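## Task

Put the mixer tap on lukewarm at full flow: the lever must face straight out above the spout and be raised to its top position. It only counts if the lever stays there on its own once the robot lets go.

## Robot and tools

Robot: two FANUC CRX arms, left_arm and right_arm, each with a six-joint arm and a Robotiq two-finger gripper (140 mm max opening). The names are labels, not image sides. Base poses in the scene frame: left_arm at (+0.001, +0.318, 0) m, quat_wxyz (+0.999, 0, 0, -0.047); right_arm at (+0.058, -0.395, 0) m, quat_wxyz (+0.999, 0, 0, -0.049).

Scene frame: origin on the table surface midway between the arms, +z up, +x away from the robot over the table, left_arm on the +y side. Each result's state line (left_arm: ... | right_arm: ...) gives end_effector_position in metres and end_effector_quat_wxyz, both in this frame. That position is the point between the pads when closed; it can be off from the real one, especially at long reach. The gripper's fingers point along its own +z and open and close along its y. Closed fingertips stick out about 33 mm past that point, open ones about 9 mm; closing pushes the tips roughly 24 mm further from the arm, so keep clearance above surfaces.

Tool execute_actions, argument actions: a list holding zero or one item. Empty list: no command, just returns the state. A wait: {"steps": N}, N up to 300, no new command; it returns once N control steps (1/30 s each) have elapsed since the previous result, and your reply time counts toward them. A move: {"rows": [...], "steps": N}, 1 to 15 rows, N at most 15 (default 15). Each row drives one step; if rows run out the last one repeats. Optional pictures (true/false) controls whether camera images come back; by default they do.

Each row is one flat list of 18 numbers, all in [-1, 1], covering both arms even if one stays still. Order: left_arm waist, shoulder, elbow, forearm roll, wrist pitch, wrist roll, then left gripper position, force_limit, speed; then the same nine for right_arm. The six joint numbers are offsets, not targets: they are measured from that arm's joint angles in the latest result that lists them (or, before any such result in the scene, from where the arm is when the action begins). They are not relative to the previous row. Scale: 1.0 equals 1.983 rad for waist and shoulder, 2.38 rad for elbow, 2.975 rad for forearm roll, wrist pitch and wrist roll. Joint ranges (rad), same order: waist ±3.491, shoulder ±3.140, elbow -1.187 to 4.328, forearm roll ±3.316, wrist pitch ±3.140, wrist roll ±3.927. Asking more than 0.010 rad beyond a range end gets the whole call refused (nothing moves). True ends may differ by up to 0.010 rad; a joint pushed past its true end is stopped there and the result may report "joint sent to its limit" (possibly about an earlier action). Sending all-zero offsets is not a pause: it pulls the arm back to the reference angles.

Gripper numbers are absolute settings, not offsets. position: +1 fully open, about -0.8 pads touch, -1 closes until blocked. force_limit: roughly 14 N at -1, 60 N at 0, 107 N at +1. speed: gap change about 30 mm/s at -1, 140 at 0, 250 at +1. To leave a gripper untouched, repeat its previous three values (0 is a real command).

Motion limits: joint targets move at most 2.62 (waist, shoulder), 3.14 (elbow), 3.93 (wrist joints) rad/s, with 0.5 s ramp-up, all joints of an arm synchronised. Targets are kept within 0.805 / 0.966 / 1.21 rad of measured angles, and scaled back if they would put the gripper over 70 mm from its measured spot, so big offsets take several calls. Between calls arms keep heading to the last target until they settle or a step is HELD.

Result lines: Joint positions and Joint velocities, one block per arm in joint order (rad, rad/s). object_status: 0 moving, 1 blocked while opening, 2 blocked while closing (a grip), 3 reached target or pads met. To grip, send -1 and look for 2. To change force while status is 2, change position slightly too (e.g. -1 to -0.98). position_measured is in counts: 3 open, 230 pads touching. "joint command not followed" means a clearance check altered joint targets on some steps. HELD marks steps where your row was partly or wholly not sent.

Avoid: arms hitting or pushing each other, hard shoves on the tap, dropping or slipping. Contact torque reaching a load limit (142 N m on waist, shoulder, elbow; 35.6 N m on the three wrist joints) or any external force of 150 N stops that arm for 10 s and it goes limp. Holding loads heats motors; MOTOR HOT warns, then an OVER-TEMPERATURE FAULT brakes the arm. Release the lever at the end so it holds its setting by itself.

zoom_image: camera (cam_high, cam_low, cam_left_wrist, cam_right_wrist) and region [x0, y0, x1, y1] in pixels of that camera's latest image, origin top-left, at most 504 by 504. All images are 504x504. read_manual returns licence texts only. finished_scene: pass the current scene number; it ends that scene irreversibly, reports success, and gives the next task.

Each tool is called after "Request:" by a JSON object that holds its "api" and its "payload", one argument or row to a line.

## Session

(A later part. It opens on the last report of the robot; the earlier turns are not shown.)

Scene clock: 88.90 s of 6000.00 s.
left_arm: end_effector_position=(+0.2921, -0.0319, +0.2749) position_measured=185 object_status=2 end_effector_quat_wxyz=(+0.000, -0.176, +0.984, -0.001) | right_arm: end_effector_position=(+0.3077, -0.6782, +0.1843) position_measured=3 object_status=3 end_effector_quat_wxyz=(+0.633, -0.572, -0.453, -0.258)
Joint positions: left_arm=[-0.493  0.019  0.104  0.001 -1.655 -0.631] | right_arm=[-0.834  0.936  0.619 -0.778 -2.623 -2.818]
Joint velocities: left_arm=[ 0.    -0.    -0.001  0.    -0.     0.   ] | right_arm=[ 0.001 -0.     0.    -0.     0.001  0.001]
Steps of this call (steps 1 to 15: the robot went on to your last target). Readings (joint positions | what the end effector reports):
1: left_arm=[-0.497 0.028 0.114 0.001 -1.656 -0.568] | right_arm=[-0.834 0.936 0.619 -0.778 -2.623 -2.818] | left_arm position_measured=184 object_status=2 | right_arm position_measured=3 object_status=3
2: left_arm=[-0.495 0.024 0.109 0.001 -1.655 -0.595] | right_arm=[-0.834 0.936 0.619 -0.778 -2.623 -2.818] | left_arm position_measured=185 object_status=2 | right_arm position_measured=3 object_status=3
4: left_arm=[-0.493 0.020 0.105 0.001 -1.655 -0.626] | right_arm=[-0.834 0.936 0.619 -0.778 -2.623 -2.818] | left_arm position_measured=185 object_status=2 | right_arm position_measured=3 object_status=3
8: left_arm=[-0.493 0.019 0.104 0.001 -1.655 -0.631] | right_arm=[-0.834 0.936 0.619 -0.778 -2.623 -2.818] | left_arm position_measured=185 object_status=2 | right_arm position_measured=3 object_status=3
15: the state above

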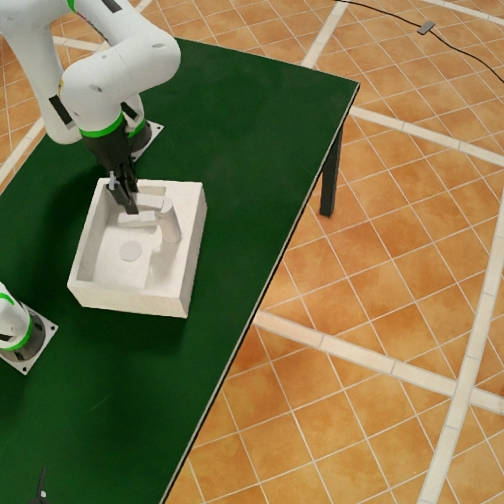

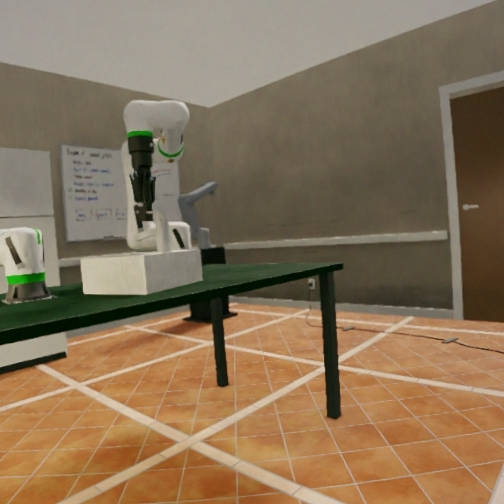

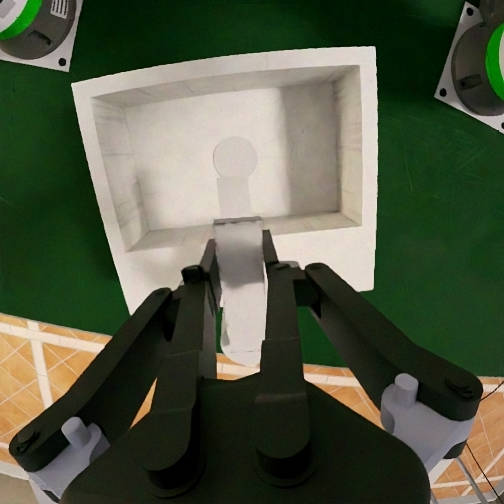

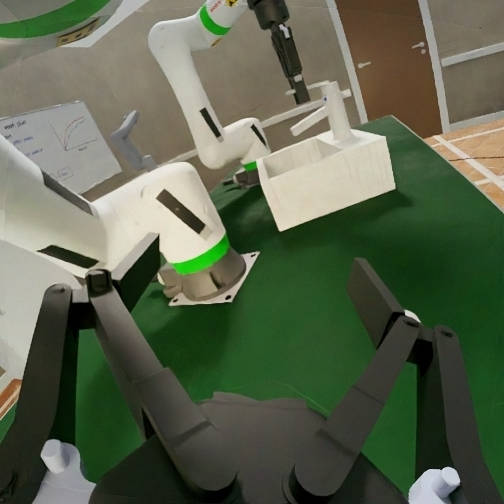

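Request:
{"api": "execute_actions", "payload": {
  "actions": [
    {"rows":[[0.004,0.01,0.042,0,-0.027,-0.003,-1,-0.3,0,0,0,0,0,0,0,1,0,0]]}
  ]
}}

Request:
{"api": "zoom_image", "payload": {
  "camera": "cam_right_wrist",
  "region": [270,40,370,140]
}}

Scene clock: 94.13 s of 6000.00 s.
left_arm: end_effector_position=(+0.2978, -0.0317, +0.3087) position_measured=186 object_status=2 end_effector_quat_wxyz=(-0.000, -0.175, +0.985, -0.000) | right_arm: end_effector_position=(+0.3077, -0.6782, +0.1843) position_measured=3 object_status=3 end_effector_quat_wxyz=(+0.633, -0.572, -0.453, -0.258)
Joint positions: left_arm=[-0.485  0.039  0.203  0.001 -1.735 -0.64 ] | right_arm=[-0.834  0.936  0.619 -0.778 -2.623 -2.818]
Joint velocities: left_arm=[ 0.    -0.001  0.    -0.004  0.    -0.   ] | right_arm=[-0.     0.001 -0.    -0.    -0.    -0.   ]
Steps of this call (steps 1 to 15: the robot went on to your last target; steps 16 to 90: nothing new was sent; then 1.73 s passed at rest; steps 91 to 105: all 15 steps of this action). Readings (joint positions | what the end effector reports):
91: left_arm=[-0.493 0.019 0.104 0.001 -1.655 -0.631] | right_arm=[-0.834 0.936 0.619 -0.778 -2.623 -2.818] | left_arm position_measured=185 object_status=2 | right_arm position_measured=3 object_status=3
92: left_arm=[-0.493 0.020 0.108 0.001 -1.660 -0.632] | right_arm=[-0.834 0.936 0.619 -0.778 -2.623 -2.818] | left_arm position_measured=185 object_status=2 | right_arm position_measured=3 object_status=3
94: left_arm=[-0.491 0.026 0.139 0.001 -1.684 -0.634] | right_arm=[-0.834 0.936 0.619 -0.778 -2.623 -2.818] | left_arm position_measured=185 object_status=2 | right_arm position_measured=3 object_status=3
98: left_arm=[-0.486 0.038 0.200 0.001 -1.733 -0.640] | right_arm=[-0.834 0.936 0.619 -0.778 -2.623 -2.818] | left_arm position_measured=186 object_status=0 | right_arm position_measured=3 object_status=3
105: the state above

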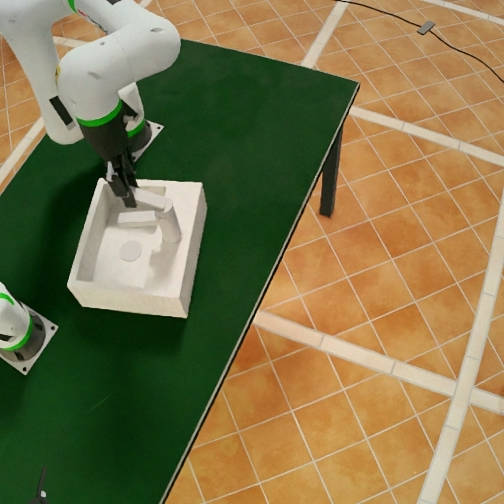

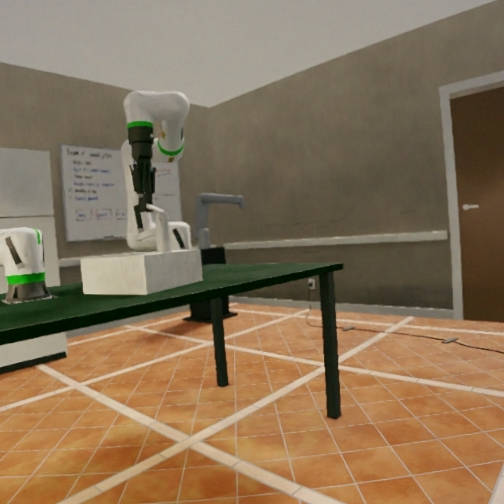

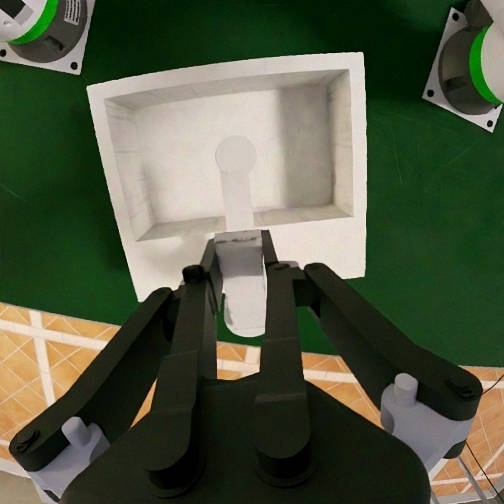

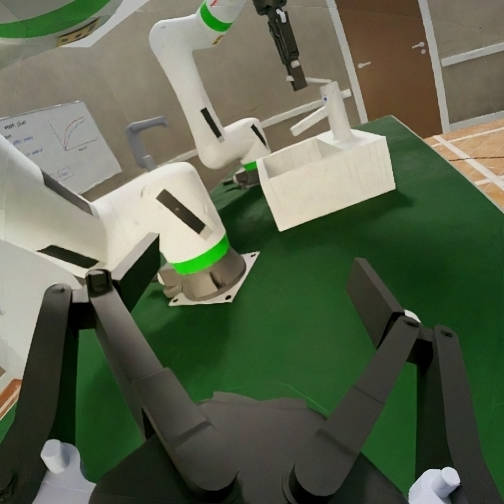

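Region (270, 40, 370, 140) of cam_right_wrist's 504x504 image, scaled by 5.040, with more detail than that image has.

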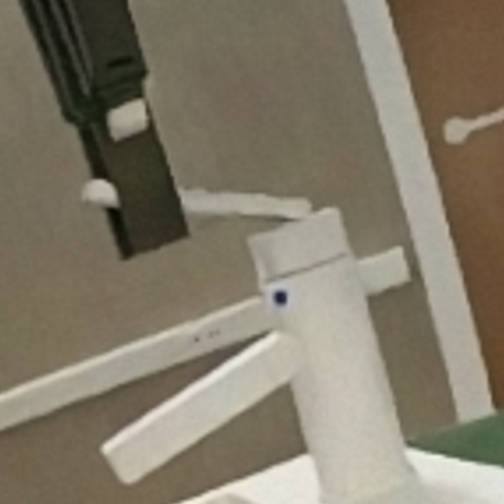

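Lift a little more to confirm the stop.

Request:
{"api": "execute_actions", "payload": {
  "actions": [
    {"rows":[[0.012,0.008,0.024,0,-0.014,-0.008,-1,-0.3,0,0,0,0,0,0,0,1,0,0]]}
  ]
}}

Request:
{"api": "zoom_image", "payload": {
  "camera": "cam_right_wrist",
  "region": [270,40,370,140]
}}

Scene clock: 99.27 s of 6000.00 s.
left_arm: end_effector_position=(+0.3086, -0.0261, +0.3258) position_measured=186 object_status=2 end_effector_quat_wxyz=(-0.001, -0.175, +0.985, -0.000) | right_arm: end_effector_position=(+0.3077, -0.6782, +0.1843) position_measured=3 object_status=3 end_effector_quat_wxyz=(+0.633, -0.572, -0.453, -0.258)
Joint positions: left_arm=[-0.462  0.055  0.26   0.001 -1.777 -0.664] | right_arm=[-0.834  0.936  0.619 -0.778 -2.623 -2.818]
Joint velocities: left_arm=[ 0.001 -0.001  0.001 -0.     0.001  0.   ] | right_arm=[ 0.    -0.001 -0.     0.    -0.001  0.002]
Steps of this call (steps 1 to 15: the robot went on to your last target; steps 16 to 90: nothing new was sent; then 1.63 s passed at rest; steps 91 to 105: all 15 steps of this action). Readings (joint positions | what the end effector reports):
91: left_arm=[-0.485 0.039 0.204 0.001 -1.735 -0.640] | right_arm=[-0.834 0.936 0.619 -0.778 -2.623 -2.818] | left_arm position_measured=186 object_status=2 | right_arm position_measured=3 object_status=3
92: left_arm=[-0.483 0.040 0.209 0.001 -1.738 -0.642] | right_arm=[-0.834 0.936 0.619 -0.778 -2.623 -2.818] | left_arm position_measured=186 object_status=2 | right_arm position_measured=3 object_status=3
94: left_arm=[-0.472 0.048 0.236 0.001 -1.758 -0.653] | right_arm=[-0.834 0.936 0.619 -0.778 -2.623 -2.818] | left_arm position_measured=186 object_status=2 | right_arm position_measured=3 object_status=3
98: left_arm=[-0.462 0.054 0.260 0.001 -1.776 -0.663] | right_arm=[-0.834 0.936 0.619 -0.778 -2.623 -2.818] | left_arm position_measured=186 object_status=2 | right_arm position_measured=3 object_status=3
105: the state above

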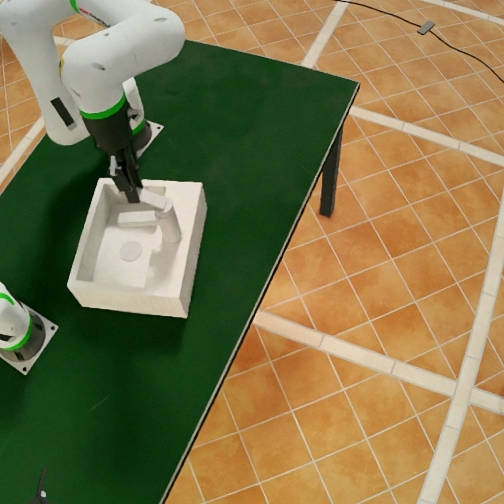

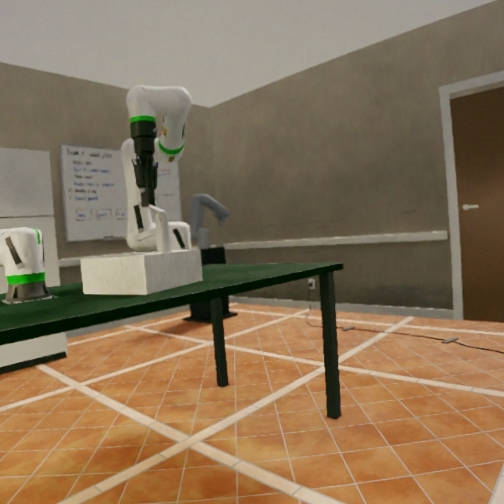

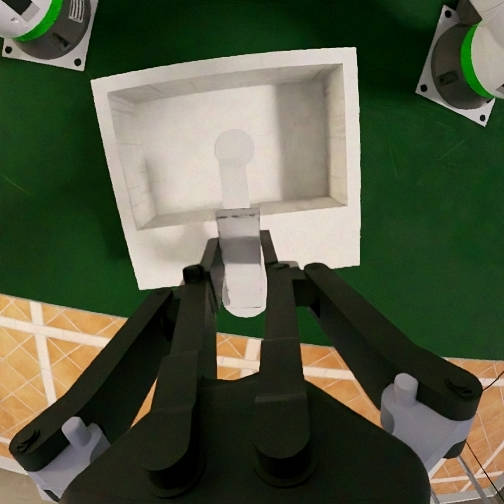

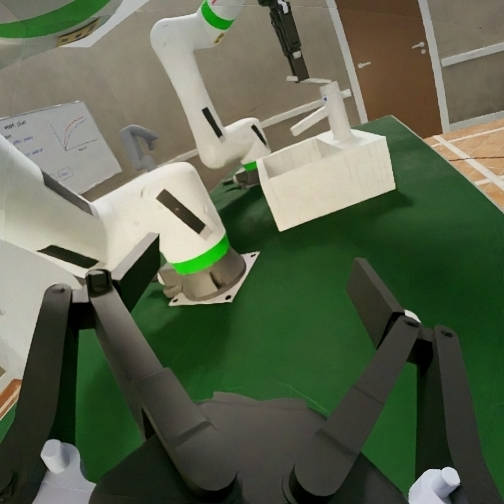

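Region (270, 40, 370, 140) of cam_right_wrist's 504x504 image, scaled by 5.040, with more detail than that image has.

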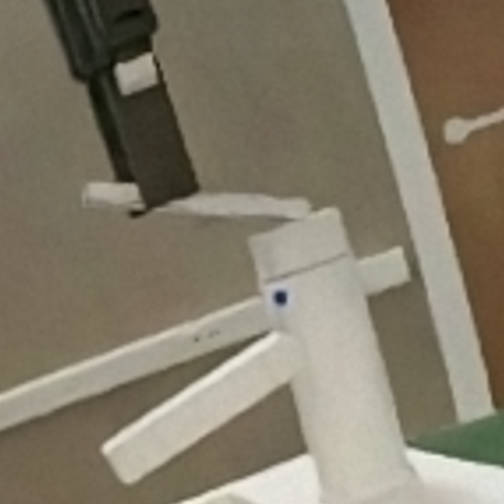

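At stop.

Request:
{"api": "execute_actions", "payload": {
  "actions": [
    {"rows":[[0,0,0,0,0,0,0.4,0,0,0,0,0,0,0,0,1,0,0]],"steps":10}
  ],
  "pictures": false
}}

Request:
{"api": "execute_actions", "payload": {
  "actions": [
    {"rows":[[0,0,0.05,0,-0.04,0,0.4,0,0,0,0,0,0,0,0,1,0,0]]}
  ]
}}

Scene clock: 104.00 s of 6000.00 s.
left_arm: end_effector_position=(+0.3088, -0.0260, +0.3260) position_measured=121 object_status=0 end_effector_quat_wxyz=(-0.000, -0.175, +0.985, -0.000) | right_arm: end_effector_position=(+0.3077, -0.6782, +0.1843) position_measured=3 object_status=3 end_effector_quat_wxyz=(+0.633, -0.572, -0.453, -0.258)
Joint positions: left_arm=[-0.461  0.055  0.261  0.001 -1.777 -0.664] | right_arm=[-0.834  0.936  0.619 -0.778 -2.623 -2.818]
Joint velocities: left_arm=[-0.001  0.002 -0.001  0.002 -0.    -0.   ] | right_arm=[ 0.    -0.002 -0.     0.    -0.    -0.   ]
Steps of this call (steps 1 to 15: the robot went on to your last target; steps 16 to 90: nothing new was sent; then 1.40 s passed at rest; steps 91 to 100: all 10 steps of this action). Readings (joint positions | what the end effector reports):
91: left_arm=[-0.462 0.055 0.261 0.001 -1.777 -0.664] | right_arm=[-0.834 0.936 0.619 -0.778 -2.623 -2.818] | left_arm position_measured=186 object_status=0 | right_arm position_measured=3 object_status=3
92: left_arm=[-0.461 0.055 0.261 0.000 -1.777 -0.664] | right_arm=[-0.834 0.936 0.619 -0.778 -2.623 -2.818] | left_arm position_measured=186 object_status=0 | right_arm position_measured=3 object_status=3
94: left_arm=[-0.461 0.054 0.261 0.000 -1.777 -0.664] | right_arm=[-0.834 0.936 0.619 -0.778 -2.623 -2.818] | left_arm position_measured=167 object_status=0 | right_arm position_measured=3 object_status=3
98: left_arm=[-0.461 0.054 0.261 0.001 -1.777 -0.664] | right_arm=[-0.834 0.936 0.619 -0.778 -2.623 -2.818] | left_arm position_measured=136 object_status=0 | right_arm position_measured=3 object_status=3
100: the state above

Scene clock: 104.50 s of 6000.00 s.
left_arm: end_effector_position=(+0.2973, -0.0190, +0.3753) position_measured=78 object_status=3 end_effector_quat_wxyz=(-0.000, -0.175, +0.985, -0.000) | right_arm: end_effector_position=(+0.3077, -0.6782, +0.1843) position_measured=3 object_status=3 end_effector_quat_wxyz=(+0.633, -0.572, -0.453, -0.258)
Joint positions: left_arm=[-0.461  0.055  0.38   0.001 -1.896 -0.664] | right_arm=[-0.834  0.936  0.619 -0.778 -2.623 -2.818]
Joint velocities: left_arm=[ 0.001  0.001  0.001  0.001  0.    -0.   ] | right_arm=[ 0.    -0.003  0.     0.     0.     0.001]
Steps of this call (steps 1 to 15: all 15 steps of this action). Readings (joint positions | what the end effector reports):
1: left_arm=[-0.461 0.055 0.261 0.001 -1.777 -0.664] | right_arm=[-0.834 0.936 0.619 -0.778 -2.623 -2.818] | left_arm position_measured=114 object_status=0 | right_arm position_measured=3 object_status=3
2: left_arm=[-0.461 0.055 0.265 0.001 -1.781 -0.664] | right_arm=[-0.834 0.936 0.619 -0.778 -2.623 -2.818] | left_arm position_measured=106 object_status=0 | right_arm position_measured=3 object_status=3
4: left_arm=[-0.461 0.055 0.296 0.001 -1.812 -0.664] | right_arm=[-0.834 0.936 0.619 -0.778 -2.623 -2.818] | left_arm position_measured=91 object_status=0 | right_arm position_measured=3 object_status=3
8: left_arm=[-0.461 0.054 0.372 0.001 -1.888 -0.664] | right_arm=[-0.834 0.936 0.619 -0.778 -2.623 -2.818] | left_arm position_measured=78 object_status=0 | right_arm position_measured=3 object_status=3
15: the state above

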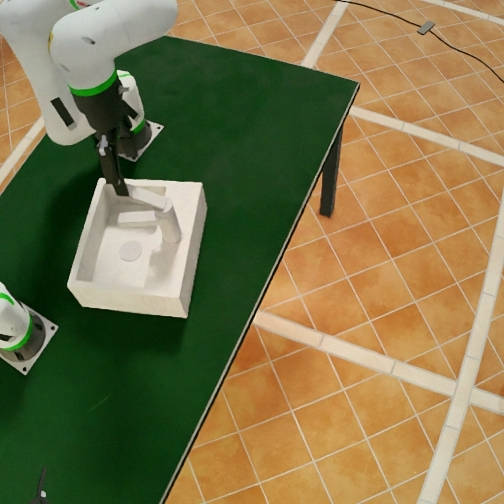

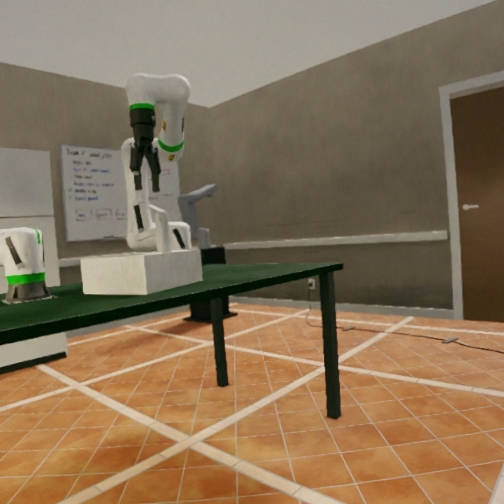

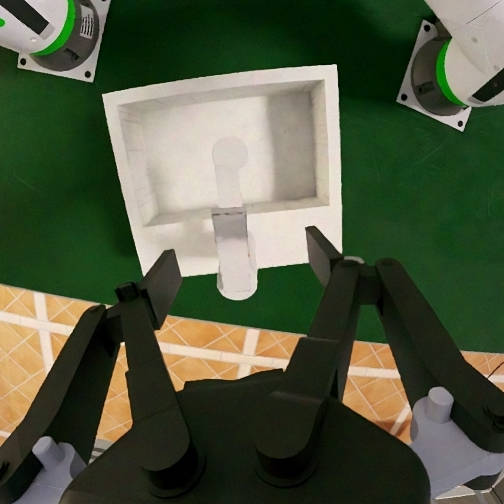

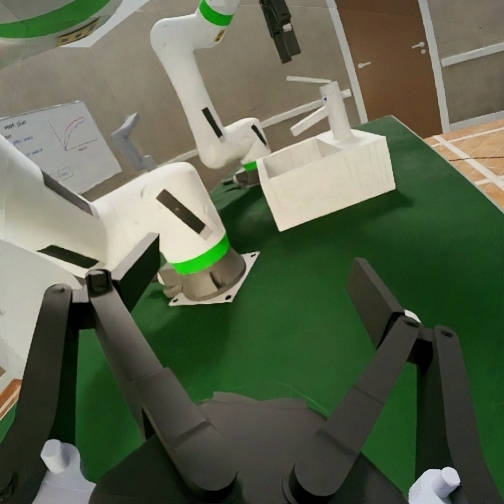

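Request:
{"api": "finished_scene", "payload": {
  "scene": 1
}}

The scene is finished: the task was done.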